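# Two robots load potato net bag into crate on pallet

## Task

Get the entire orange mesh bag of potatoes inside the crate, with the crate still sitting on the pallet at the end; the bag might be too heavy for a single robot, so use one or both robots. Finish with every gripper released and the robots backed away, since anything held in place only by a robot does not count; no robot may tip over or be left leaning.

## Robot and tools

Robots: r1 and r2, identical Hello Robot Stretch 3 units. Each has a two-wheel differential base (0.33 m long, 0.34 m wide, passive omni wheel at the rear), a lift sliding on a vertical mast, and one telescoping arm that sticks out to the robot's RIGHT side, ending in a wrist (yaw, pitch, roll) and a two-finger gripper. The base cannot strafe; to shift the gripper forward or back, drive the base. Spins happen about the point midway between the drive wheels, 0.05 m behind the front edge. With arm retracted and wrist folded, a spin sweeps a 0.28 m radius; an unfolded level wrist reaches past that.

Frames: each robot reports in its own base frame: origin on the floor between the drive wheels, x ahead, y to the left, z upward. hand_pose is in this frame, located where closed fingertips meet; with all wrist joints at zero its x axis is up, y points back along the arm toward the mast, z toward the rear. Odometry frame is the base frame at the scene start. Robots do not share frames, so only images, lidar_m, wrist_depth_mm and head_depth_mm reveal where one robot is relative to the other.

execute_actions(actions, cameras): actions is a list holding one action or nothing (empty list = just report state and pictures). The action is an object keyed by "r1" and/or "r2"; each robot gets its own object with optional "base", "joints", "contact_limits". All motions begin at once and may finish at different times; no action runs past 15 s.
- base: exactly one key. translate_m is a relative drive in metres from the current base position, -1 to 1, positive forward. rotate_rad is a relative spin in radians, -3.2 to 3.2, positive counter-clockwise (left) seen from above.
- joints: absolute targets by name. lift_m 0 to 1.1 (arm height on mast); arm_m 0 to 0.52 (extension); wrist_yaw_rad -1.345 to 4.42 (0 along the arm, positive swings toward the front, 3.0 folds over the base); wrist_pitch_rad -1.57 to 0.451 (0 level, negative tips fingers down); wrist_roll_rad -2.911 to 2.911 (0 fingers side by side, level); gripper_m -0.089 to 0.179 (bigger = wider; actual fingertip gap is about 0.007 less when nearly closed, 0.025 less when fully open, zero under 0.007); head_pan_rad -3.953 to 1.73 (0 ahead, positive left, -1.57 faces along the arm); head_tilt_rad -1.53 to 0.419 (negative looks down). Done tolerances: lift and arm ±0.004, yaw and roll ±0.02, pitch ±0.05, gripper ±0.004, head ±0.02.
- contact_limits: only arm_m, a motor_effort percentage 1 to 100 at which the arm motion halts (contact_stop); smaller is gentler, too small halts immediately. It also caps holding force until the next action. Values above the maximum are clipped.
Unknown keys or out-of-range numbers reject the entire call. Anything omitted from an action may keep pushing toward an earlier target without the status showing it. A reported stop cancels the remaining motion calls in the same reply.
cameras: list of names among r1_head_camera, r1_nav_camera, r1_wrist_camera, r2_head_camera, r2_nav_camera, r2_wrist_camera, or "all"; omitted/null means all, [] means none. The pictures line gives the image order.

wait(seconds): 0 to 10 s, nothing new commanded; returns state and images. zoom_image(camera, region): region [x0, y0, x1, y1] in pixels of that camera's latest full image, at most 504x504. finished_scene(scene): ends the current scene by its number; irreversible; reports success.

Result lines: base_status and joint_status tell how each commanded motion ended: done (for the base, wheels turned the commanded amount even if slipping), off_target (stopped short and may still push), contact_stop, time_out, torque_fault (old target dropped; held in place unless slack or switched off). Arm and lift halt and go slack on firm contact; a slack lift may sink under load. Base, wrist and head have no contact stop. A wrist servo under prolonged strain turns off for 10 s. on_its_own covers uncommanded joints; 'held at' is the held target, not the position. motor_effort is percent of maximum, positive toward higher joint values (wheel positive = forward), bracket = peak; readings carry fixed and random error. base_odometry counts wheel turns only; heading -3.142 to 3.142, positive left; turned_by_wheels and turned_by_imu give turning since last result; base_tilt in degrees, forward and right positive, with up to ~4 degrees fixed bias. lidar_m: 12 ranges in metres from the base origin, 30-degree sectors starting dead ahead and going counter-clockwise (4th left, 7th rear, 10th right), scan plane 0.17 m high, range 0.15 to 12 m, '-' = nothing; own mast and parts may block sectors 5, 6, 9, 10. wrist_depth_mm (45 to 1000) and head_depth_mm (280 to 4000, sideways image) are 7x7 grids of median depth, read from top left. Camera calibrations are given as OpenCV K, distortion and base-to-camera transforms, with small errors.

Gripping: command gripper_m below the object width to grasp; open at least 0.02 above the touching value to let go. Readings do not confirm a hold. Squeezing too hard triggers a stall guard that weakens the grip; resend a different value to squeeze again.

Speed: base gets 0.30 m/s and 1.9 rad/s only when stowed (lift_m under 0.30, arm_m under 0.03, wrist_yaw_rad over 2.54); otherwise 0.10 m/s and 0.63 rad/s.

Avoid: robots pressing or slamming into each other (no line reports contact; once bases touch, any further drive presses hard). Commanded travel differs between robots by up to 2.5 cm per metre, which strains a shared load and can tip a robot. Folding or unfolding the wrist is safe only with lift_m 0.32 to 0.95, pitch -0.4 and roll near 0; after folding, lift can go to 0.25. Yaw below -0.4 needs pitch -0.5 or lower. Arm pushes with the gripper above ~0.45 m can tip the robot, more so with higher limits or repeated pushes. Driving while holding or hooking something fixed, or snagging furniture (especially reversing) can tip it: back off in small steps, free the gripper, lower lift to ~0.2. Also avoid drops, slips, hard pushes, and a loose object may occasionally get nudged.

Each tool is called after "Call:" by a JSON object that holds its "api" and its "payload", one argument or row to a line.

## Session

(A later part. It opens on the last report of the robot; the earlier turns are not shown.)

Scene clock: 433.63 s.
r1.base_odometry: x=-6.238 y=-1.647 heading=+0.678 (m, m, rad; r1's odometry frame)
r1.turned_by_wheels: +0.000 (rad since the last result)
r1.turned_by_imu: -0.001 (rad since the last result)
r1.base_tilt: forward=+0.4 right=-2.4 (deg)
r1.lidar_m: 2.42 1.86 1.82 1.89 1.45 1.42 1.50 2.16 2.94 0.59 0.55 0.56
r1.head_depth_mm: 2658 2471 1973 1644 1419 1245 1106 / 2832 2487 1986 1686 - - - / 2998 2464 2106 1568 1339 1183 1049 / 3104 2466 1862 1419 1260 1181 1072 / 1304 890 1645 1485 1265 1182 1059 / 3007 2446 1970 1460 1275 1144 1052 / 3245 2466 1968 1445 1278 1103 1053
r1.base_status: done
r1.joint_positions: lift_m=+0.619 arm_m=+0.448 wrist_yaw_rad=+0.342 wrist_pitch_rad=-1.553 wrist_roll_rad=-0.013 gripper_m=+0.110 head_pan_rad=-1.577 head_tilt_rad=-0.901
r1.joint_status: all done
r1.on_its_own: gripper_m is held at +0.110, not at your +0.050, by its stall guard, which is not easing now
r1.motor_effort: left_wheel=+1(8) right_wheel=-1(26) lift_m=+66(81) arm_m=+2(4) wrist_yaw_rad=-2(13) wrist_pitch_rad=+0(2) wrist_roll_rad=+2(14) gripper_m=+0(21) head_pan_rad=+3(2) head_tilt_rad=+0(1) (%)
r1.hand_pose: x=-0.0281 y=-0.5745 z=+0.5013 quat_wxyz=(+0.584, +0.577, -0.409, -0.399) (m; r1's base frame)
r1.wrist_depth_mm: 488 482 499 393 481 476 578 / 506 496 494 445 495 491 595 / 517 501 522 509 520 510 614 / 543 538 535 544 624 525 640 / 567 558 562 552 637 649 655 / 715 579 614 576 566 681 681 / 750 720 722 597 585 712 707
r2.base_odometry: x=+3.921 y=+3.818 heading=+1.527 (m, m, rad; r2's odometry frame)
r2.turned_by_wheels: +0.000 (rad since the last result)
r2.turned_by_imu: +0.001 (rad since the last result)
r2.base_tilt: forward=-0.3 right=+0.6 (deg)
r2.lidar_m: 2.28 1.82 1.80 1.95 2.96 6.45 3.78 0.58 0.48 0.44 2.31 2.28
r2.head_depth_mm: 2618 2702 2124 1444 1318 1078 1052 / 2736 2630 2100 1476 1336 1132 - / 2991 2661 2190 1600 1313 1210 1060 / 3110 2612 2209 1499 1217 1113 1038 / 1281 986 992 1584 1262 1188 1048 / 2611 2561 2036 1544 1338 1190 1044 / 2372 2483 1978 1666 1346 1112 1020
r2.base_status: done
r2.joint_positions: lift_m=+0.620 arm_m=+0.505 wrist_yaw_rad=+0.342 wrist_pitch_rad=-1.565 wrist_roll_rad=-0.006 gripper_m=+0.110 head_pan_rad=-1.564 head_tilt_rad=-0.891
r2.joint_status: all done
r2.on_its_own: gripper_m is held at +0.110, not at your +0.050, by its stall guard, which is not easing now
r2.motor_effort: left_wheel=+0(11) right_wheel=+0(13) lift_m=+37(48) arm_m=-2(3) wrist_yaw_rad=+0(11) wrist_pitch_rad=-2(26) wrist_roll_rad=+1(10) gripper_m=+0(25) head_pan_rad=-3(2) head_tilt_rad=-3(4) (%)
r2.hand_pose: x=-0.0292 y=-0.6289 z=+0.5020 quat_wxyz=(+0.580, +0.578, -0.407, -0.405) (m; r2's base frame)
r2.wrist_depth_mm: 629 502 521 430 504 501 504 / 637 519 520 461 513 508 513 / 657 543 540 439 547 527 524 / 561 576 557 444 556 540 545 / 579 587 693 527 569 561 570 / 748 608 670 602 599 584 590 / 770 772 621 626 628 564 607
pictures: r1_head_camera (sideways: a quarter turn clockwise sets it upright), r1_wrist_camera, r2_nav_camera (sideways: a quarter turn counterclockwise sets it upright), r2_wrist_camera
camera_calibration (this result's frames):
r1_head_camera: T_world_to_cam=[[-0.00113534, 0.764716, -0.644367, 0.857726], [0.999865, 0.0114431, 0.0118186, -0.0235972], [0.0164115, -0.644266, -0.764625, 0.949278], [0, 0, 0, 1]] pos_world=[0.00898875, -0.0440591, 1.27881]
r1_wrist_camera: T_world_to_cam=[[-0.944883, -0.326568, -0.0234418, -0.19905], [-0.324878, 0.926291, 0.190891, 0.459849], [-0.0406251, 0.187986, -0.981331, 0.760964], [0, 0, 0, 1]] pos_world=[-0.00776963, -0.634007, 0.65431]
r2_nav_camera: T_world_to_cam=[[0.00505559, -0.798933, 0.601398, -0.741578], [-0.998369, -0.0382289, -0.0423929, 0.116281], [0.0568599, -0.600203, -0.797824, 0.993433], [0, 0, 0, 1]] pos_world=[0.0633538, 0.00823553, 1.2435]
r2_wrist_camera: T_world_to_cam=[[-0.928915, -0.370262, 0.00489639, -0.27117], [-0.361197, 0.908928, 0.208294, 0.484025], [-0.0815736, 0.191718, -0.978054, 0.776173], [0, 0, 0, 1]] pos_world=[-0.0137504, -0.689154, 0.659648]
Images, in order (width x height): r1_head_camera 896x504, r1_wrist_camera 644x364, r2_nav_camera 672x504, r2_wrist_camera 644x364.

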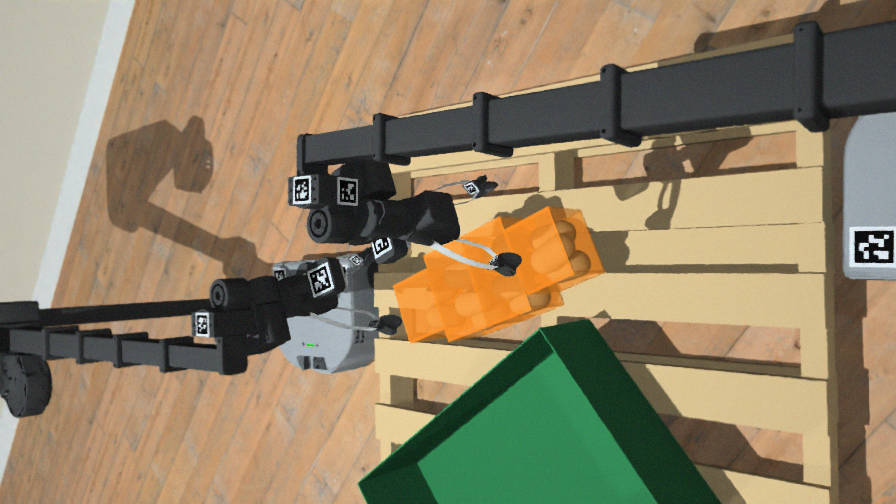

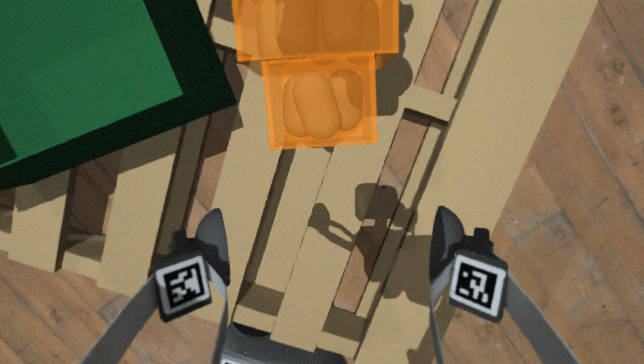

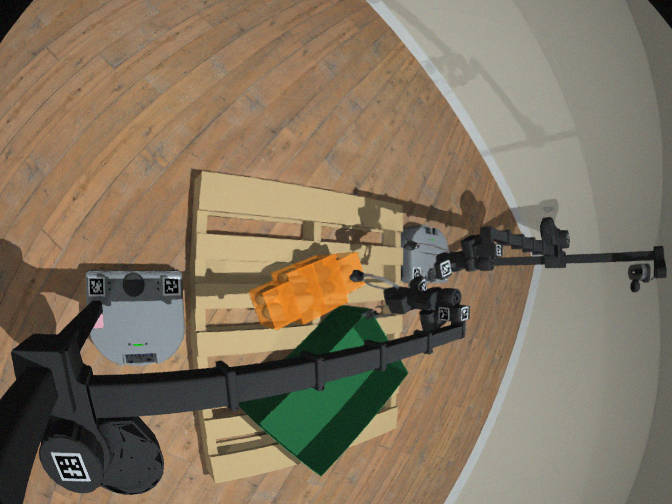

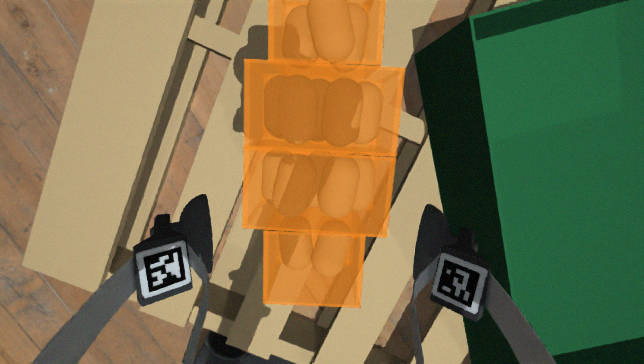

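Call:
{"api": "execute_actions", "payload": {
  "actions": [
    {"r1":{"base":{"translate_m":0.037},"joints":{"gripper_m":0.179,"arm_m":0.515,"lift_m":0.45}},"r2":{"base":{"translate_m":-0.056},"joints":{"gripper_m":0.179,"arm_m":0.345,"lift_m":0.45}}}
  ],
  "cameras": ["r1_wrist_camera","r2_wrist_camera","r1_head_camera"]
}}

Scene clock: 452.47 s.
r1.base_odometry: x=-6.209 y=-1.624 heading=+0.678 (m, m, rad; r1's odometry frame)
r1.turned_by_wheels: +0.000 (rad since the last result)
r1.turned_by_imu: -0.001 (rad since the last result)
r1.base_tilt: forward=+0.4 right=-2.4 (deg)
r1.lidar_m: 2.40 1.84 1.80 1.92 1.48 1.45 1.53 2.21 2.96 0.59 0.53 0.53
r1.head_depth_mm: 2679 2469 1978 1656 1420 1159 1060 / 2857 2477 1977 1523 1277 1122 1044 / 3008 2459 1980 - 1250 1140 1047 / 3122 2450 1915 1354 1263 1182 1052 / 1430 1573 1193 1526 1228 1200 1071 / 3241 2447 1988 1452 1272 1137 1051 / 3248 2464 1979 1452 1272 1079 1058
r1.base_status: done
r1.joint_positions: lift_m=+0.451 arm_m=+0.515 wrist_yaw_rad=+0.341 wrist_pitch_rad=-1.552 wrist_roll_rad=-0.012 gripper_m=+0.179 head_pan_rad=-1.577 head_tilt_rad=-0.901
r1.joint_status: all done
r1.motor_effort: left_wheel=+1(5) right_wheel=-1(6) lift_m=+16(61) arm_m=+2(5) wrist_yaw_rad=-1(2) wrist_pitch_rad=-1(1) wrist_roll_rad=+2(2) gripper_m=+0(84) head_pan_rad=+3(2) head_tilt_rad=+0(1) (%)
r1.hand_pose: x=-0.0281 y=-0.6416 z=+0.3329 quat_wxyz=(+0.584, +0.576, -0.409, -0.399) (m; r1's base frame)
r1.wrist_depth_mm: 213 312 424 239 323 415 326 / 197 278 356 246 289 433 334 / 191 251 356 298 348 446 339 / 364 251 367 263 361 369 356 / 386 487 379 378 376 375 366 / 523 521 393 393 496 389 503 / 421 510 415 403 510 398 532
r2.base_odometry: x=+3.918 y=+3.762 heading=+1.527 (m, m, rad; r2's odometry frame)
r2.turned_by_wheels: +0.000 (rad since the last result)
r2.turned_by_imu: +0.000 (rad since the last result)
r2.base_tilt: forward=-0.3 right=+0.7 (deg)
r2.lidar_m: 2.32 1.85 1.83 1.99 3.01 6.40 3.73 0.53 0.54 0.43 2.36 2.33
r2.head_depth_mm: 2568 2697 2107 1534 1320 1129 1073 / 2774 2665 2079 1457 1316 1120 1051 / 2964 2675 2065 1480 1310 1156 1021 / 3134 2595 2049 1617 1253 1198 1054 / 2826 1388 1743 1455 1234 1180 1051 / 2678 2469 1955 1560 1339 1148 1025 / 2401 2502 1978 1604 1292 1156 1038
r2.base_status: done
r2.joint_positions: lift_m=+0.450 arm_m=+0.345 wrist_yaw_rad=+0.341 wrist_pitch_rad=-1.565 wrist_roll_rad=-0.005 gripper_m=+0.179 head_pan_rad=-1.564 head_tilt_rad=-0.891
r2.joint_status: all done
r2.motor_effort: left_wheel=+1(1) right_wheel=+0(5) lift_m=+22(36) arm_m=-3(3) wrist_yaw_rad=-1(1) wrist_pitch_rad=-1(1) wrist_roll_rad=+1(1) gripper_m=+0(97) head_pan_rad=-4(1) head_tilt_rad=-3(3) (%)
r2.hand_pose: x=-0.0292 y=-0.4689 z=+0.3327 quat_wxyz=(+0.580, +0.578, -0.408, -0.405) (m; r2's base frame)
r2.wrist_depth_mm: 358 345 338 247 292 338 236 / 456 357 358 275 357 350 248 / 473 366 474 311 368 361 259 / 484 376 488 312 380 379 271 / 414 470 394 521 388 520 284 / - 429 405 518 409 537 284 / 566 564 414 423 497 422 292
pictures: r1_head_camera (sideways: a quarter turn clockwise sets it upright), r1_wrist_camera, r2_wrist_camera
camera_calibration (this result's frames):
r1_head_camera: T_world_to_cam=[[-0.00113552, 0.764716, -0.644367, 0.857726], [0.999865, 0.0114433, 0.0118186, -0.0235972], [0.0164116, -0.644266, -0.764625, 0.949278], [0, 0, 0, 1]] pos_world=[0.00898876, -0.0440591, 1.27881]
r1_wrist_camera: T_world_to_cam=[[-0.945332, -0.325264, -0.0234554, -0.224022], [-0.323616, 0.926804, 0.190544, 0.5546], [-0.0402387, 0.187718, -0.981398, 0.608153], [0, 0, 0, 1]] pos_world=[-0.0078268, -0.701033, 0.485909]
r2_wrist_camera: T_world_to_cam=[[-0.929262, -0.369388, 0.00487898, -0.210732], [-0.360313, 0.90919, 0.208682, 0.373911], [-0.0815207, 0.192163, -0.977971, 0.580079], [0, 0, 0, 1]] pos_world=[-0.0138121, -0.529267, 0.4903]
Images, in order (width x height): r1_head_camera 896x504, r1_wrist_camera 644x364, r2_wrist_camera 644x364.

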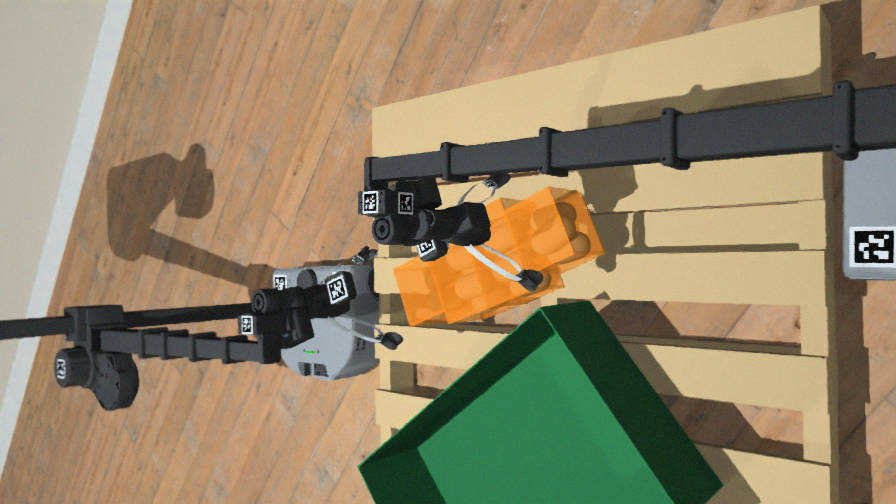

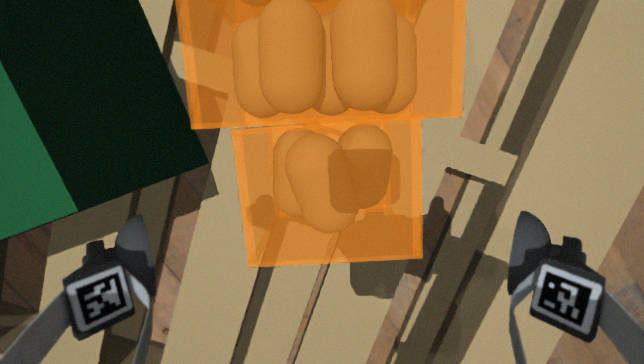

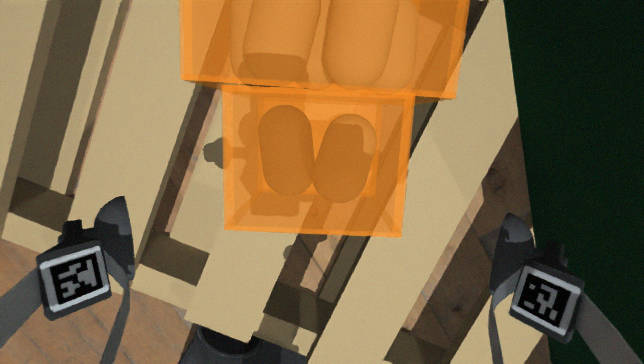

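Call:
{"api": "execute_actions", "payload": {
  "actions": [
    {"r1":{"joints":{"arm_m":0.52,"lift_m":0.39}},"r2":{"joints":{"arm_m":0.365,"lift_m":0.39}}}
  ],
  "cameras": ["r1_wrist_camera","r2_wrist_camera","r2_head_camera"]
}}

Scene clock: 462.63 s.
r1.base_odometry: x=-6.209 y=-1.624 heading=+0.678 (m, m, rad; r1's odometry frame)
r1.turned_by_wheels: +0.000 (rad since the last result)
r1.turned_by_imu: -0.001 (rad since the last result)
r1.base_tilt: forward=+0.4 right=-2.4 (deg)
r1.lidar_m: 2.40 1.84 1.80 1.92 1.48 1.45 1.53 2.21 2.96 0.59 0.53 0.54
r1.head_depth_mm: 2701 2456 1968 1653 1419 1163 1055 / 2873 2465 1968 1525 1306 1138 1073 / 2956 2472 1972 1505 1253 1151 1049 / 3102 2448 1905 1429 1268 1181 1055 / 3109 1570 1172 1522 1228 1199 1072 / 3220 2382 1979 1453 1277 1136 1055 / 3232 2456 1976 1452 1276 1081 1052
r1.base_status: not commanded
r1.joint_positions: lift_m=+0.391 arm_m=+0.520 wrist_yaw_rad=+0.341 wrist_pitch_rad=-1.552 wrist_roll_rad=-0.012 gripper_m=+0.179 head_pan_rad=-1.577 head_tilt_rad=-0.901
r1.joint_status: all done
r1.motor_effort: left_wheel=+1(1) right_wheel=+0(1) lift_m=+16(17) arm_m=+3(1) wrist_yaw_rad=-1(1) wrist_pitch_rad=+0(0) wrist_roll_rad=+2(2) gripper_m=+0(0) head_pan_rad=+3(3) head_tilt_rad=+1(1) (%)
r1.hand_pose: x=-0.0281 y=-0.6466 z=+0.2729 quat_wxyz=(+0.584, +0.576, -0.409, -0.399) (m; r1's base frame)
r1.wrist_depth_mm: 217 287 224 185 190 273 360 / 202 286 229 195 199 283 290 / 188 258 296 252 291 390 289 / 176 244 308 196 299 314 296 / 321 425 316 209 312 417 305 / 330 329 331 431 327 426 317 / 351 462 342 340 449 334 331
r2.base_odometry: x=+3.918 y=+3.762 heading=+1.527 (m, m, rad; r2's odometry frame)
r2.turned_by_wheels: +0.000 (rad since the last result)
r2.turned_by_imu: +0.000 (rad since the last result)
r2.base_tilt: forward=-0.3 right=+0.6 (deg)
r2.lidar_m: 2.32 1.85 1.83 1.99 3.01 6.40 3.71 0.53 0.54 0.43 2.37 2.33
r2.head_depth_mm: 2583 2683 2094 1533 1327 1134 1070 / 2778 2672 2092 1466 1314 1118 1053 / 2945 2648 2086 1438 1292 1198 1037 / 3118 2614 2052 1597 - 1195 1059 / 2868 1459 1694 1176 1224 1171 1054 / 2696 2462 1993 1537 1338 1148 1031 / 2430 2517 2002 1619 1281 1159 1040
r2.base_status: not commanded
r2.joint_positions: lift_m=+0.390 arm_m=+0.365 wrist_yaw_rad=+0.341 wrist_pitch_rad=-1.566 wrist_roll_rad=-0.005 gripper_m=+0.179 head_pan_rad=-1.564 head_tilt_rad=-0.891
r2.joint_status: all done
r2.motor_effort: left_wheel=+1(1) right_wheel=+0(1) lift_m=+22(21) arm_m=+2(2) wrist_yaw_rad=+0(0) wrist_pitch_rad=-2(2) wrist_roll_rad=+1(1) gripper_m=+1(0) head_pan_rad=-3(4) head_tilt_rad=-3(2) (%)
r2.hand_pose: x=-0.0292 y=-0.4883 z=+0.2727 quat_wxyz=(+0.580, +0.578, -0.407, -0.405) (m; r2's base frame)
r2.wrist_depth_mm: 387 289 187 192 229 289 224 / 397 297 199 205 244 295 234 / 311 308 408 300 410 304 246 / 318 329 318 249 317 316 257 / 325 451 329 322 329 452 268 / - 415 336 467 335 475 269 / 495 369 352 423 354 355 275
pictures: r1_wrist_camera, r2_head_camera (sideways: a quarter turn clockwise sets it upright), r2_wrist_camera
camera_calibration (this result's frames):
r1_wrist_camera: T_world_to_cam=[[-0.945332, -0.325264, -0.0234554, -0.227056], [-0.323616, 0.926804, 0.190544, 0.570666], [-0.0402387, 0.187718, -0.981398, 0.550207], [0, 0, 0, 1]] pos_world=[-0.00782681, -0.706033, 0.42591]
r2_head_camera: T_world_to_cam=[[-0.0320034, 0.757764, -0.651743, 0.875648], [0.999104, 0.00619545, -0.041857, 0.0525791], [-0.0276799, -0.652499, -0.757284, 0.944717], [0, 0, 0, 1]] pos_world=[0.00164137, -0.0474333, 1.28832]
r2_wrist_camera: T_world_to_cam=[[-0.929275, -0.369356, 0.00487237, -0.217604], [-0.360268, 0.909168, 0.208857, 0.404011], [-0.0815722, 0.19233, -0.977934, 0.525201], [0, 0, 0, 1]] pos_world=[-0.0138194, -0.548699, 0.430292]
Images, in order (width x height): r1_wrist_camera 644x364, r2_head_camera 896x504, r2_wrist_camera 644x364.

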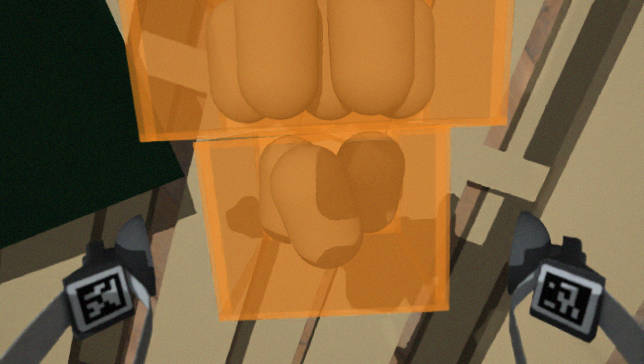

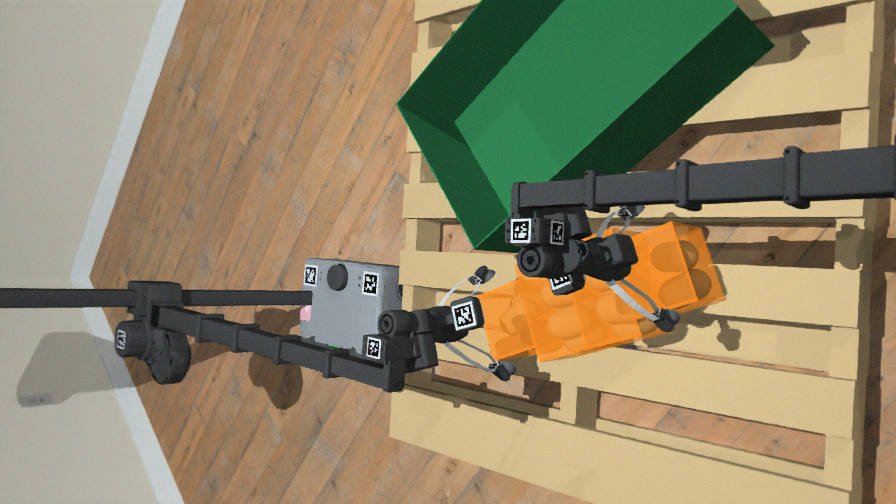

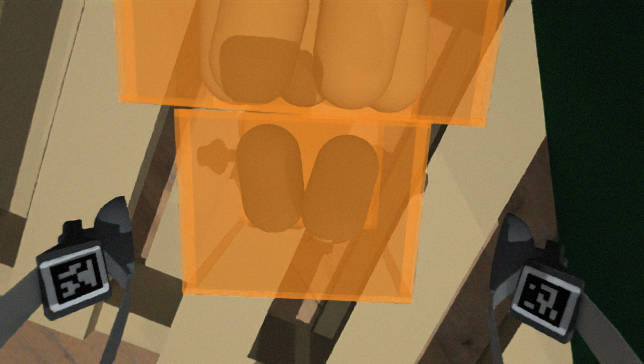

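Call:
{"api": "execute_actions", "payload": {
  "actions": [
    {"r1":{"joints":{"lift_m":0.325}},"r2":{"joints":{"lift_m":0.322}}}
  ],
  "cameras": ["r1_wrist_camera","r2_wrist_camera"]
}}

Call:
{"api": "execute_actions", "payload": {
  "actions": [
    {"r1":{"joints":{"gripper_m":0.05}},"r2":{"joints":{"gripper_m":0.05}}}
  ],
  "cameras": []
}}

Call:
{"api": "execute_actions", "payload": {
  "actions": [
    {"r1":{"joints":{"lift_m":0.42}},"r2":{"joints":{"lift_m":0.42}}}
  ],
  "cameras": ["r1_wrist_camera","r2_wrist_camera"]
}}

Scene clock: 474.67 s.
r1.base_odometry: x=-6.209 y=-1.624 heading=+0.678 (m, m, rad; r1's odometry frame)
r1.turned_by_wheels: +0.000 (rad since the last result)
r1.turned_by_imu: -0.001 (rad since the last result)
r1.base_tilt: forward=+0.4 right=-2.4 (deg)
r1.lidar_m: 2.40 1.84 1.80 1.90 1.48 1.45 1.53 2.20 2.97 0.59 0.53 0.54
r1.head_depth_mm: 2694 2491 2004 1655 1425 1162 1052 / 2864 2459 1986 1521 1307 1160 1073 / 2979 2460 1973 1581 1268 1163 1048 / 3124 2483 1926 1423 1257 1184 1056 / 3113 1607 1250 1484 1228 1195 1069 / 3251 2294 1958 1457 1277 1142 1059 / 3241 2450 1965 1451 1275 1078 1057
r1.base_status: not commanded
r1.joint_positions: lift_m=+0.326 arm_m=+0.520 wrist_yaw_rad=+0.341 wrist_pitch_rad=-1.553 wrist_roll_rad=-0.012 gripper_m=+0.179 head_pan_rad=-1.577 head_tilt_rad=-0.901
r1.joint_status: all done
r1.motor_effort: left_wheel=+1(1) right_wheel=-1(1) lift_m=+9(17) arm_m=+3(3) wrist_yaw_rad=-1(1) wrist_pitch_rad=+0(1) wrist_roll_rad=+1(2) gripper_m=+0(1) head_pan_rad=+3(3) head_tilt_rad=+0(1) (%)
r1.hand_pose: x=-0.0282 y=-0.6463 z=+0.2081 quat_wxyz=(+0.584, +0.576, -0.409, -0.400) (m; r1's base frame)
r1.wrist_depth_mm: 216 239 125 130 119 214 305 / 202 244 133 139 128 221 317 / 188 336 232 246 229 229 325 / 176 239 237 138 161 239 251 / 268 252 246 133 190 344 244 / 276 260 260 143 252 365 248 / 398 271 380 269 264 375 260
r2.base_odometry: x=+3.918 y=+3.762 heading=+1.527 (m, m, rad; r2's odometry frame)
r2.turned_by_wheels: +0.000 (rad since the last result)
r2.turned_by_imu: +0.000 (rad since the last result)
r2.base_tilt: forward=-0.3 right=+0.6 (deg)
r2.lidar_m: 2.32 1.85 1.83 1.99 3.01 6.39 3.72 0.53 0.54 0.44 2.36 2.33
r2.head_depth_mm: 2567 2727 2100 1533 1318 1133 1069 / 2766 2640 2084 1460 1318 1120 1049 / 2947 2668 2085 1440 1225 1241 1059 / 3095 2604 2041 1580 1356 1190 1058 / 2933 1489 1683 1125 1226 1171 1049 / 2726 2526 2009 1540 1338 1146 1025 / 2443 2481 1987 1610 1275 1154 1045
r2.base_status: not commanded
r2.joint_positions: lift_m=+0.325 arm_m=+0.365 wrist_yaw_rad=+0.339 wrist_pitch_rad=-1.573 wrist_roll_rad=-0.005 gripper_m=+0.179 head_pan_rad=-1.564 head_tilt_rad=-0.891
r2.joint_status: lift_m contact_stop (moved -0.066 of -0.068)
r2.on_its_own: lift_m is slack since a contact_stop, until your next command for it
r2.motor_effort: left_wheel=+3(3) right_wheel=-6(7) lift_m=+30(30) arm_m=+2(1) wrist_yaw_rad=+1(1) wrist_pitch_rad=+1(1) wrist_roll_rad=+1(1) gripper_m=+0(1) head_pan_rad=-2(3) head_tilt_rad=-3(3) (%)
r2.hand_pose: x=-0.0299 y=-0.4864 z=+0.2071 quat_wxyz=(+0.578, +0.579, -0.406, -0.408) (m; r2's base frame)
r2.wrist_depth_mm: 225 223 123 137 129 310 219 / 232 236 137 171 155 232 228 / 240 363 344 237 357 238 235 / 248 367 187 190 255 244 245 / 256 373 200 178 256 254 379 / - 380 266 398 265 264 273 / 300 310 276 405 275 415 271
pictures: r1_wrist_camera, r2_wrist_camera
camera_calibration (this result's frames):
r1_wrist_camera: T_world_to_cam=[[-0.945337, -0.32525, -0.0234455, -0.228571], [-0.323561, 0.926623, 0.191514, 0.582443], [-0.0405648, 0.188632, -0.98121, 0.487135], [0, 0, 0, 1]] pos_world=[-0.0078607, -0.705938, 0.361077]
r2_wrist_camera: T_world_to_cam=[[-0.929982, -0.367578, 0.00457699, -0.216257], [-0.357929, 0.908268, 0.216645, 0.413739], [-0.0837911, 0.199838, -0.97624, 0.463841], [0, 0, 0, 1]] pos_world=[-0.01416, -0.547971, 0.364175]
Images, in order (width x height): r1_wrist_camera 644x364, r2_wrist_camera 644x364.

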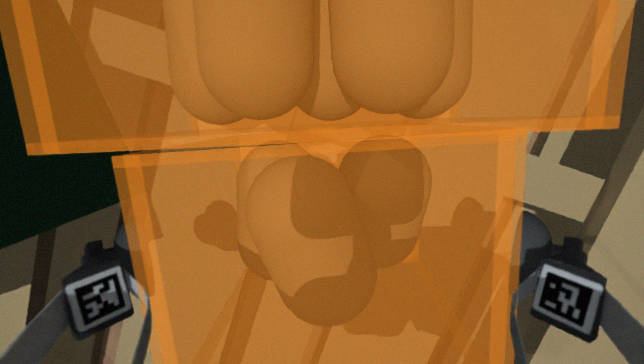

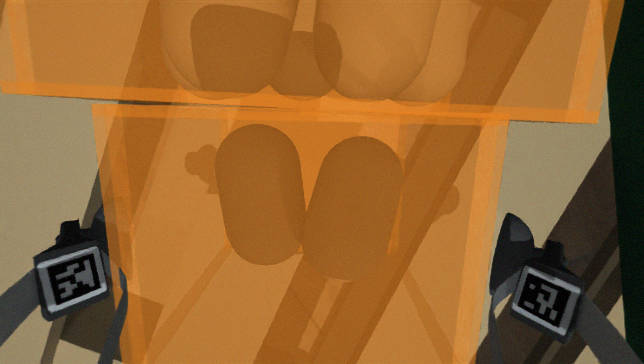

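not run: a stop came earlier in this reply.

not run: a stop came earlier in this reply.

Call:
{"api": "execute_actions", "payload": {
  "actions": [
    {"r1":{"joints":{"gripper_m":0.05,"lift_m":0.325}},"r2":{"joints":{"gripper_m":0.05,"lift_m":0.327}}}
  ],
  "cameras": []
}}

Call:
{"api": "execute_actions", "payload": {
  "actions": [
    {"r1":{"joints":{"lift_m":0.42}},"r2":{"joints":{"lift_m":0.42}}}
  ],
  "cameras": ["r1_wrist_camera","r2_wrist_camera"]
}}

Scene clock: 482.87 s.
r1.base_odometry: x=-6.209 y=-1.624 heading=+0.678 (m, m, rad; r1's odometry frame)
r1.turned_by_wheels: +0.000 (rad since the last result)
r1.turned_by_imu: -0.001 (rad since the last result)
r1.base_tilt: forward=+0.4 right=-2.4 (deg)
r1.lidar_m: 2.40 1.84 1.80 1.91 1.48 1.45 1.53 2.21 2.97 0.59 0.53 0.53
r1.head_depth_mm: 2674 2470 1985 1653 1419 1155 1059 / 2870 2464 1975 1536 1308 1160 1069 / 2983 2490 1980 1575 1263 1156 1042 / 3109 2461 1915 1426 1255 1186 1052 / 3110 1607 1229 1496 1232 1198 1072 / 3275 2374 1977 1453 1276 1139 1054 / 3275 2485 1974 1451 1270 1082 1053
r1.base_status: not commanded
r1.joint_positions: lift_m=+0.326 arm_m=+0.520 wrist_yaw_rad=+0.341 wrist_pitch_rad=-1.554 wrist_roll_rad=-0.012 gripper_m=+0.053 head_pan_rad=-1.577 head_tilt_rad=-0.901
r1.joint_status: all done
r1.on_its_own: gripper_m is held at +0.054, not at your +0.050, by its stall guard, which is still easing
r1.motor_effort: left_wheel=+3(3) right_wheel=-3(4) lift_m=+10(10) arm_m=+2(2) wrist_yaw_rad=-1(2) wrist_pitch_rad=+0(0) wrist_roll_rad=+2(2) gripper_m=-9(100) head_pan_rad=+3(3) head_tilt_rad=+1(0) (%)
r1.hand_pose: x=-0.0282 y=-0.6461 z=+0.2081 quat_wxyz=(+0.583, +0.576, -0.409, -0.400) (m; r1's base frame)
r1.wrist_depth_mm: 217 240 127 132 121 215 309 / 203 245 135 141 129 222 321 / 188 338 234 249 230 231 327 / 177 241 240 140 164 241 253 / 314 363 248 135 192 350 246 / 373 - 262 146 255 372 252 / 391 272 378 271 265 374 261
r2.base_odometry: x=+3.918 y=+3.762 heading=+1.527 (m, m, rad; r2's odometry frame)
r2.turned_by_wheels: +0.000 (rad since the last result)
r2.turned_by_imu: +0.000 (rad since the last result)
r2.base_tilt: forward=-0.3 right=+0.5 (deg)
r2.lidar_m: 2.32 1.85 1.83 1.98 3.01 6.40 3.71 0.53 0.54 0.44 2.36 2.33
r2.head_depth_mm: 2616 2687 2129 1539 1316 1137 1070 / 2760 2675 2095 1458 1321 1119 1051 / 2974 2645 2082 1444 1220 1244 1062 / 3147 2603 2063 1578 1352 1188 1057 / 2891 1493 1692 1127 1237 1182 1048 / 2674 2551 1993 1545 1329 1141 1029 / 2427 2536 2021 1610 1279 1155 1043
r2.base_status: not commanded
r2.joint_positions: lift_m=+0.328 arm_m=+0.365 wrist_yaw_rad=+0.339 wrist_pitch_rad=-1.577 wrist_roll_rad=-0.005 gripper_m=+0.053 head_pan_rad=-1.564 head_tilt_rad=-0.891
r2.joint_status: all done
r2.motor_effort: left_wheel=+1(3) right_wheel=-1(7) lift_m=+11(36) arm_m=+1(2) wrist_yaw_rad=+1(1) wrist_pitch_rad=+2(2) wrist_roll_rad=+1(1) gripper_m=-57(99) head_pan_rad=-4(3) head_tilt_rad=-4(2) (%)
r2.hand_pose: x=-0.0302 y=-0.4854 z=+0.2104 quat_wxyz=(+0.577, +0.580, -0.405, -0.409) (m; r2's base frame)
r2.wrist_depth_mm: 230 230 128 140 135 319 225 / 237 239 142 176 175 239 231 / 246 365 347 242 362 244 239 / 255 370 196 195 255 252 247 / 263 376 260 186 262 258 387 / - 384 271 408 272 - 283 / 305 307 281 408 281 421 275
pictures: none
No camera images: the call's "cameras" was empty. Leave "cameras" out to get every camera's image.

Scene clock: 484.57 s.
r1.base_odometry: x=-6.209 y=-1.624 heading=+0.678 (m, m, rad; r1's odometry frame)
r1.turned_by_wheels: +0.000 (rad since the last result)
r1.turned_by_imu: +0.000 (rad since the last result)
r1.base_tilt: forward=+0.5 right=-2.3 (deg)
r1.lidar_m: 2.40 1.84 1.80 1.91 1.48 1.45 1.54 2.20 2.97 0.59 0.53 0.53
r1.head_depth_mm: 2698 2457 1982 1659 1419 1164 1057 / 2848 2467 1983 1531 1280 1140 1050 / 3011 2469 1981 1503 1256 1141 1048 / 3128 2452 1921 1286 1279 1182 1054 / 2861 1561 1144 1455 1227 1197 1073 / 3234 2385 1985 1449 1276 1137 1052 / 3270 2459 1965 1450 1269 1084 1056
r1.base_status: not commanded
r1.joint_positions: lift_m=+0.419 arm_m=+0.520 wrist_yaw_rad=+0.341 wrist_pitch_rad=-1.509 wrist_roll_rad=-0.012 gripper_m=+0.064 head_pan_rad=-1.577 head_tilt_rad=-0.901
r1.joint_status: all done
r1.on_its_own: gripper_m is held at +0.062, not at your +0.050, by its stall guard, which is still easing; lift_m is at rest, and its effort (+82) is outside its rest range (+1 to +81)
r1.motor_effort: left_wheel=+5(5) right_wheel=-8(8) lift_m=+82(84) arm_m=+0(3) wrist_yaw_rad=+0(0) wrist_pitch_rad=-13(14) wrist_roll_rad=+2(1) gripper_m=-40(45) head_pan_rad=+3(3) head_tilt_rad=+1(2) (%)
r1.hand_pose: x=-0.0244 y=-0.6571 z=+0.3002 quat_wxyz=(+0.592, +0.567, -0.422, -0.387) (m; r1's base frame)
r1.wrist_depth_mm: 219 308 158 159 150 302 389 / 207 294 156 157 148 400 310 / 193 266 195 193 199 418 316 / 180 243 330 153 181 341 321 / 177 352 335 138 181 428 330 / 357 - 350 144 347 - 337 / 366 482 364 358 465 351 353
r2.base_odometry: x=+3.918 y=+3.762 heading=+1.527 (m, m, rad; r2's odometry frame)
r2.turned_by_wheels: +0.000 (rad since the last result)
r2.turned_by_imu: +0.000 (rad since the last result)
r2.base_tilt: forward=-0.2 right=+0.6 (deg)
r2.lidar_m: 2.32 1.85 1.83 1.98 3.01 6.42 3.71 0.53 0.54 0.68 2.35 2.33
r2.head_depth_mm: 2573 2665 2107 1537 1330 1131 1073 / 2754 2650 2102 1450 1312 1122 1049 / 2939 2615 2060 1478 1258 1192 - / 3114 2584 2045 1601 1323 1131 1061 / 2911 1436 1734 1204 1184 1179 1049 / 2711 2460 1996 1554 1339 1146 1027 / 2428 2500 1973 1611 1280 1150 1039
r2.base_status: not commanded
r2.joint_positions: lift_m=+0.419 arm_m=+0.365 wrist_yaw_rad=+0.340 wrist_pitch_rad=-1.528 wrist_roll_rad=-0.005 gripper_m=+0.062 head_pan_rad=-1.564 head_tilt_rad=-0.891
r2.joint_status: all done
r2.on_its_own: gripper_m is held at +0.059, not at your +0.050, by its stall guard, which is still easing
r2.motor_effort: left_wheel=+2(2) right_wheel=-3(4) lift_m=+48(49) arm_m=+0(1) wrist_yaw_rad=+1(1) wrist_pitch_rad=-13(16) wrist_roll_rad=+1(1) gripper_m=-48(57) head_pan_rad=-4(4) head_tilt_rad=-2(2) (%)
r2.hand_pose: x=-0.0260 y=-0.4977 z=+0.3009 quat_wxyz=(+0.587, +0.569, -0.419, -0.395) (m; r2's base frame)
r2.wrist_depth_mm: 419 320 159 168 169 316 219 / 430 328 164 171 204 325 230 / 444 334 443 332 335 332 239 / 450 346 449 211 343 343 252 / 358 406 352 199 352 476 264 / 365 428 364 383 363 - 279 / 514 395 375 446 373 373 275
pictures: r1_wrist_camera, r2_wrist_camera
camera_calibration (this result's frames):
r1_wrist_camera: T_world_to_cam=[[-0.945335, -0.325224, -0.0239039, -0.22621], [-0.325068, 0.933975, 0.148394, 0.593774], [-0.0259356, 0.148053, -0.988639, 0.555578], [0, 0, 0, 1]] pos_world=[-0.0064176, -0.710394, 0.455746]
r2_wrist_camera: T_world_to_cam=[[-0.929971, -0.36758, 0.00626674, -0.217723], [-0.361125, 0.916568, 0.171732, 0.422663], [-0.0688693, 0.157443, -0.985124, 0.540002], [0, 0, 0, 1]] pos_world=[-0.0126521, -0.552449, 0.460749]
Images, in order (width x height): r1_wrist_camera 644x364, r2_wrist_camera 644x364.

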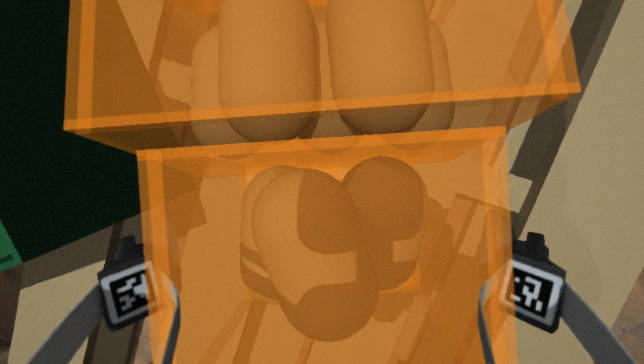

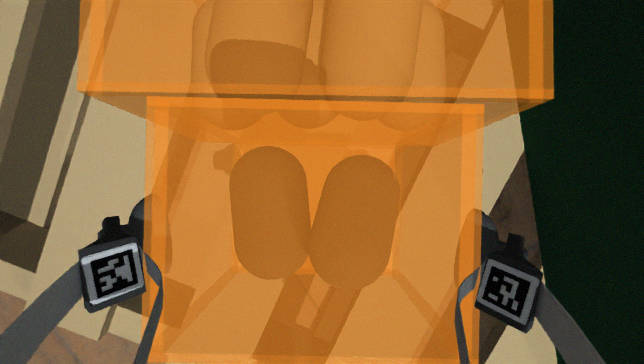

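Call:
{"api": "execute_actions", "payload": {
  "actions": [
    {"r1":{"joints":{"lift_m":0.6}},"r2":{"joints":{"lift_m":0.6}}}
  ],
  "cameras": []
}}

Call:
{"api": "execute_actions", "payload": {
  "actions": [
    {"r1":{"joints":{"arm_m":0.49}},"r2":{"joints":{"arm_m":0.395}}}
  ],
  "cameras": ["r1_wrist_camera","r2_wrist_camera","r1_head_camera","r2_head_camera"]
}}

Scene clock: 494.30 s.
r1.base_odometry: x=-6.209 y=-1.624 heading=+0.678 (m, m, rad; r1's odometry frame)
r1.turned_by_wheels: +0.000 (rad since the last result)
r1.turned_by_imu: -0.002 (rad since the last result)
r1.base_tilt: forward=+0.4 right=-2.3 (deg)
r1.lidar_m: 2.40 1.84 1.81 1.92 1.47 1.45 1.53 2.21 2.96 0.59 0.53 0.53
r1.head_depth_mm: 2703 2479 1971 1648 1422 1185 1065 / 2844 2445 1985 1610 - - - / 2968 2454 - 1550 1330 1159 1042 / 3096 2458 1747 1073 1337 1183 1052 / 1350 956 1682 1484 1229 1194 1067 / 2850 2376 1982 1444 1275 1137 1053 / 3263 2446 1982 1446 1269 1082 1057
r1.base_status: not commanded
r1.joint_positions: lift_m=+0.599 arm_m=+0.520 wrist_yaw_rad=+0.341 wrist_pitch_rad=-1.503 wrist_roll_rad=-0.012 gripper_m=+0.111 head_pan_rad=-1.577 head_tilt_rad=-0.901
r1.joint_status: all done
r1.on_its_own: gripper_m is held at +0.110, not at your +0.050, by its stall guard, which is not easing now; lift_m is at rest, and its effort (+82) is outside its rest range (+1 to +81)
r1.motor_effort: left_wheel=+5(5) right_wheel=-9(9) lift_m=+82(84) arm_m=+0(0) wrist_yaw_rad=-1(0) wrist_pitch_rad=-15(14) wrist_roll_rad=+2(2) gripper_m=-20(25) head_pan_rad=+3(3) head_tilt_rad=+1(1) (%)
r1.hand_pose: x=-0.0238 y=-0.6588 z=+0.4801 quat_wxyz=(+0.594, +0.566, -0.424, -0.385) (m; r1's base frame)
r1.wrist_depth_mm: 477 398 163 163 153 559 462 / 489 480 159 159 150 479 477 / 503 498 198 193 198 489 592 / 516 504 390 158 187 497 605 / 517 516 525 139 181 511 630 / 549 - 540 143 531 526 640 / 692 557 558 550 545 666 657
r2.base_odometry: x=+3.918 y=+3.762 heading=+1.527 (m, m, rad; r2's odometry frame)
r2.turned_by_wheels: +0.000 (rad since the last result)
r2.turned_by_imu: +0.000 (rad since the last result)
r2.base_tilt: forward=-0.2 right=+0.7 (deg)
r2.lidar_m: 2.32 1.86 1.83 1.98 3.01 6.41 3.73 0.53 0.54 0.68 2.35 2.33
r2.head_depth_mm: 2567 2712 2106 1536 1326 1133 1075 / 2706 2702 2093 1461 1338 1092 - / 2962 2631 2051 1608 1234 1144 1023 / 3080 2590 2047 1571 986 1216 1055 / 1297 2358 936 1066 1140 1192 1050 / 2644 2522 1900 1558 1348 1153 1026 / 2436 2545 2004 1604 1275 1157 1044
r2.base_status: not commanded
r2.joint_positions: lift_m=+0.599 arm_m=+0.365 wrist_yaw_rad=+0.340 wrist_pitch_rad=-1.520 wrist_roll_rad=-0.005 gripper_m=+0.111 head_pan_rad=-1.564 head_tilt_rad=-0.891
r2.joint_status: all done
r2.on_its_own: gripper_m is held at +0.109, not at your +0.050, by its stall guard, which is not easing now
r2.motor_effort: left_wheel=+2(3) right_wheel=-4(4) lift_m=+48(51) arm_m=+0(1) wrist_yaw_rad=+0(1) wrist_pitch_rad=-15(16) wrist_roll_rad=+1(1) gripper_m=-23(26) head_pan_rad=-4(4) head_tilt_rad=-4(2) (%)
r2.hand_pose: x=-0.0253 y=-0.4995 z=+0.4808 quat_wxyz=(+0.589, +0.568, -0.421, -0.393) (m; r2's base frame)
r2.wrist_depth_mm: 504 495 165 173 175 384 492 / 506 612 168 175 210 388 501 / 515 618 519 521 512 401 518 / 533 634 532 218 530 422 523 / 686 554 576 203 557 370 536 / 696 698 568 556 689 - 555 / 721 724 - 569 580 551 478
pictures: none
No camera images: the call's "cameras" was empty. Leave "cameras" out to get every camera's image.

Scene clock: 495.50 s.
r1.base_odometry: x=-6.209 y=-1.624 heading=+0.678 (m, m, rad; r1's odometry frame)
r1.turned_by_wheels: +0.000 (rad since the last result)
r1.turned_by_imu: +0.000 (rad since the last result)
r1.base_tilt: forward=+0.4 right=-2.3 (deg)
r1.lidar_m: 2.39 1.84 1.81 1.92 1.47 1.45 1.53 2.21 2.96 0.59 0.53 0.53
r1.head_depth_mm: 2684 2445 1983 1653 1416 1182 1064 / 2860 2456 1971 1585 1303 - - / 3003 2459 2160 1567 1327 1161 1046 / 3136 2482 1923 1061 1333 1181 1056 / 1346 938 1652 1454 1225 1195 1072 / 2860 2381 1980 1456 1273 1142 1053 / 3254 2453 1969 1449 1273 1081 1057
r1.base_status: not commanded
r1.joint_positions: lift_m=+0.599 arm_m=+0.490 wrist_yaw_rad=+0.341 wrist_pitch_rad=-1.502 wrist_roll_rad=-0.012 gripper_m=+0.111 head_pan_rad=-1.577 head_tilt_rad=-0.901
r1.joint_status: all done
r1.on_its_own: gripper_m is held at +0.110, not at your +0.050, by its stall guard, which is not easing now; lift_m is at rest, and its effort (+82) is outside its rest range (+1 to +81)
r1.motor_effort: left_wheel=+5(6) right_wheel=-9(9) lift_m=+82(82) arm_m=-5(7) wrist_yaw_rad=-1(1) wrist_pitch_rad=-15(15) wrist_roll_rad=+1(1) gripper_m=-20(20) head_pan_rad=+3(3) head_tilt_rad=+1(0) (%)
r1.hand_pose: x=-0.0237 y=-0.6295 z=+0.4801 quat_wxyz=(+0.594, +0.565, -0.424, -0.385) (m; r1's base frame)
r1.wrist_depth_mm: 478 417 164 164 154 550 461 / 485 483 160 159 150 481 477 / 500 498 198 195 199 485 598 / 514 511 506 160 192 503 611 / 532 642 523 139 180 516 618 / 544 - 538 143 521 525 635 / 696 571 551 555 542 658 665
r2.base_odometry: x=+3.918 y=+3.762 heading=+1.527 (m, m, rad; r2's odometry frame)
r2.turned_by_wheels: +0.000 (rad since the last result)
r2.turned_by_imu: +0.000 (rad since the last result)
r2.base_tilt: forward=-0.2 right=+0.7 (deg)
r2.lidar_m: 2.31 1.85 1.83 1.98 3.02 6.44 3.71 0.53 0.54 0.68 2.36 2.33
r2.head_depth_mm: 2574 2707 2117 1521 1319 1134 1069 / 2734 2682 2083 1456 1331 1086 - / 2928 2674 2065 1418 1239 1141 1022 / 3052 2582 2054 - 1227 1217 1055 / 1291 2376 930 1086 1297 1184 1050 / 2668 2445 1920 1549 1335 1139 1031 / 2434 2507 1987 1608 1276 1156 1037
r2.base_status: not commanded
r2.joint_positions: lift_m=+0.599 arm_m=+0.395 wrist_yaw_rad=+0.340 wrist_pitch_rad=-1.520 wrist_roll_rad=-0.005 gripper_m=+0.111 head_pan_rad=-1.564 head_tilt_rad=-0.891
r2.joint_status: all done
r2.on_its_own: gripper_m is held at +0.109, not at your +0.050, by its stall guard, which is not easing now
r2.motor_effort: left_wheel=+2(2) right_wheel=-4(4) lift_m=+48(48) arm_m=-1(0) wrist_yaw_rad=+1(1) wrist_pitch_rad=-16(15) wrist_roll_rad=+1(1) gripper_m=-22(23) head_pan_rad=-4(4) head_tilt_rad=-3(3) (%)
r2.hand_pose: x=-0.0253 y=-0.5296 z=+0.4808 quat_wxyz=(+0.589, +0.568, -0.421, -0.392) (m; r2's base frame)
r2.wrist_depth_mm: 505 492 168 173 175 486 488 / 507 609 170 176 211 392 501 / 520 617 515 516 468 415 514 / 531 635 529 219 522 419 530 / 542 544 634 204 556 493 539 / 694 696 564 565 692 - 550 / 725 723 709 575 586 473 513
pictures: r1_head_camera (sideways: a quarter turn clockwise sets it upright), r1_wrist_camera, r2_head_camera (sideways: a quarter turn clockwise sets it upright), r2_wrist_camera
camera_calibration (this result's frames):
r1_head_camera: T_world_to_cam=[[-0.00115257, 0.764716, -0.644367, 0.857726], [0.999864, 0.0114656, 0.0118186, -0.0235972], [0.016426, -0.644266, -0.764625, 0.949278], [0, 0, 0, 1]] pos_world=[0.00898974, -0.044059, 1.27881]
r1_wrist_camera: T_world_to_cam=[[-0.945276, -0.325388, -0.0239785, -0.212351], [-0.325433, 0.935034, 0.140729, 0.545799], [-0.0233708, 0.140831, -0.989758, 0.725451], [0, 0, 0, 1]] pos_world=[-0.00615531, -0.681603, 0.636119]
r2_head_camera: T_world_to_cam=[[-0.0320035, 0.757764, -0.651743, 0.875648], [0.999104, 0.00619558, -0.041857, 0.0525791], [-0.0276798, -0.652499, -0.757284, 0.944717], [0, 0, 0, 1]] pos_world=[0.00164138, -0.0474333, 1.28832]
r2_wrist_camera: T_world_to_cam=[[-0.92999, -0.367526, 0.00656179, -0.230062], [-0.361569, 0.917841, 0.163816, 0.425753], [-0.0662295, 0.149975, -0.986469, 0.719063], [0, 0, 0, 1]] pos_world=[-0.0123926, -0.583169, 0.641097]
Images, in order (width x height): r1_head_camera 896x504, r1_wrist_camera 644x364, r2_head_camera 896x504, r2_wrist_camera 644x364.

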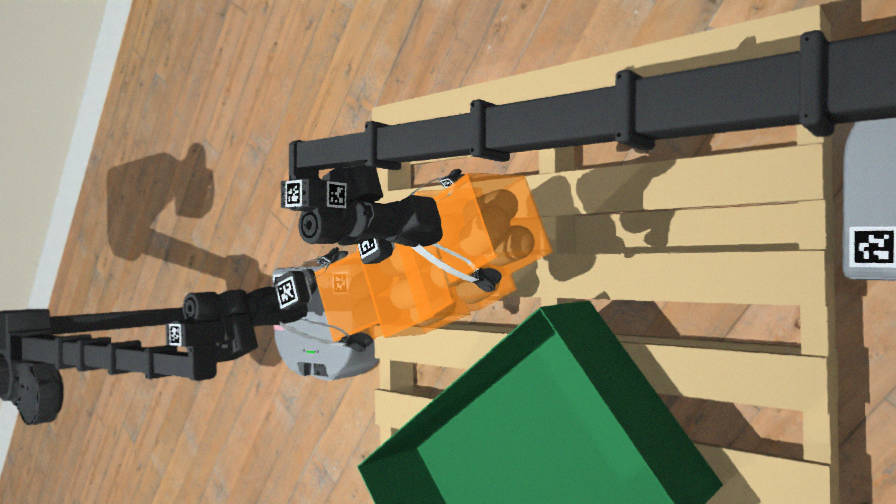

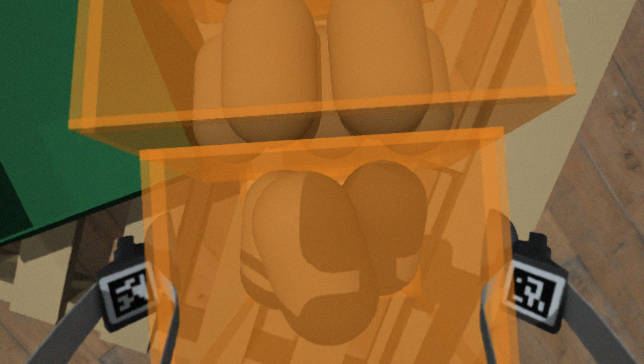

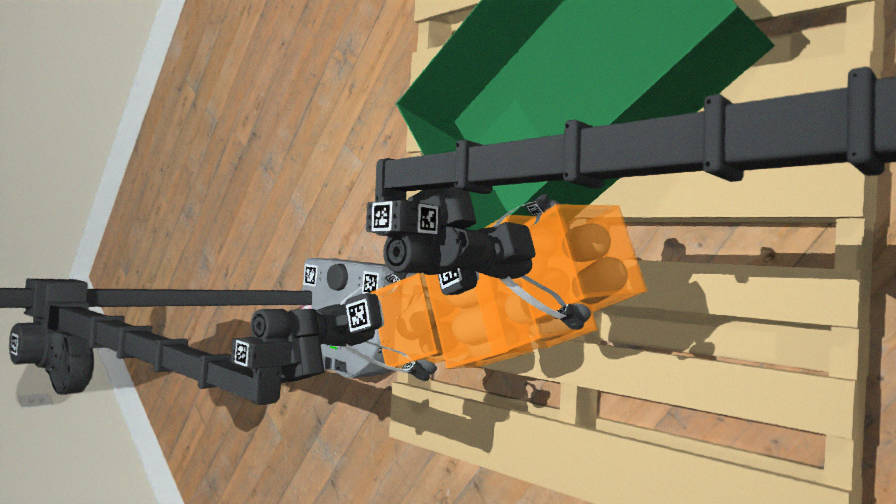

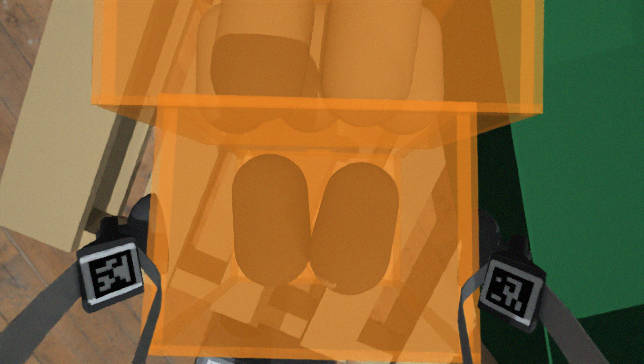

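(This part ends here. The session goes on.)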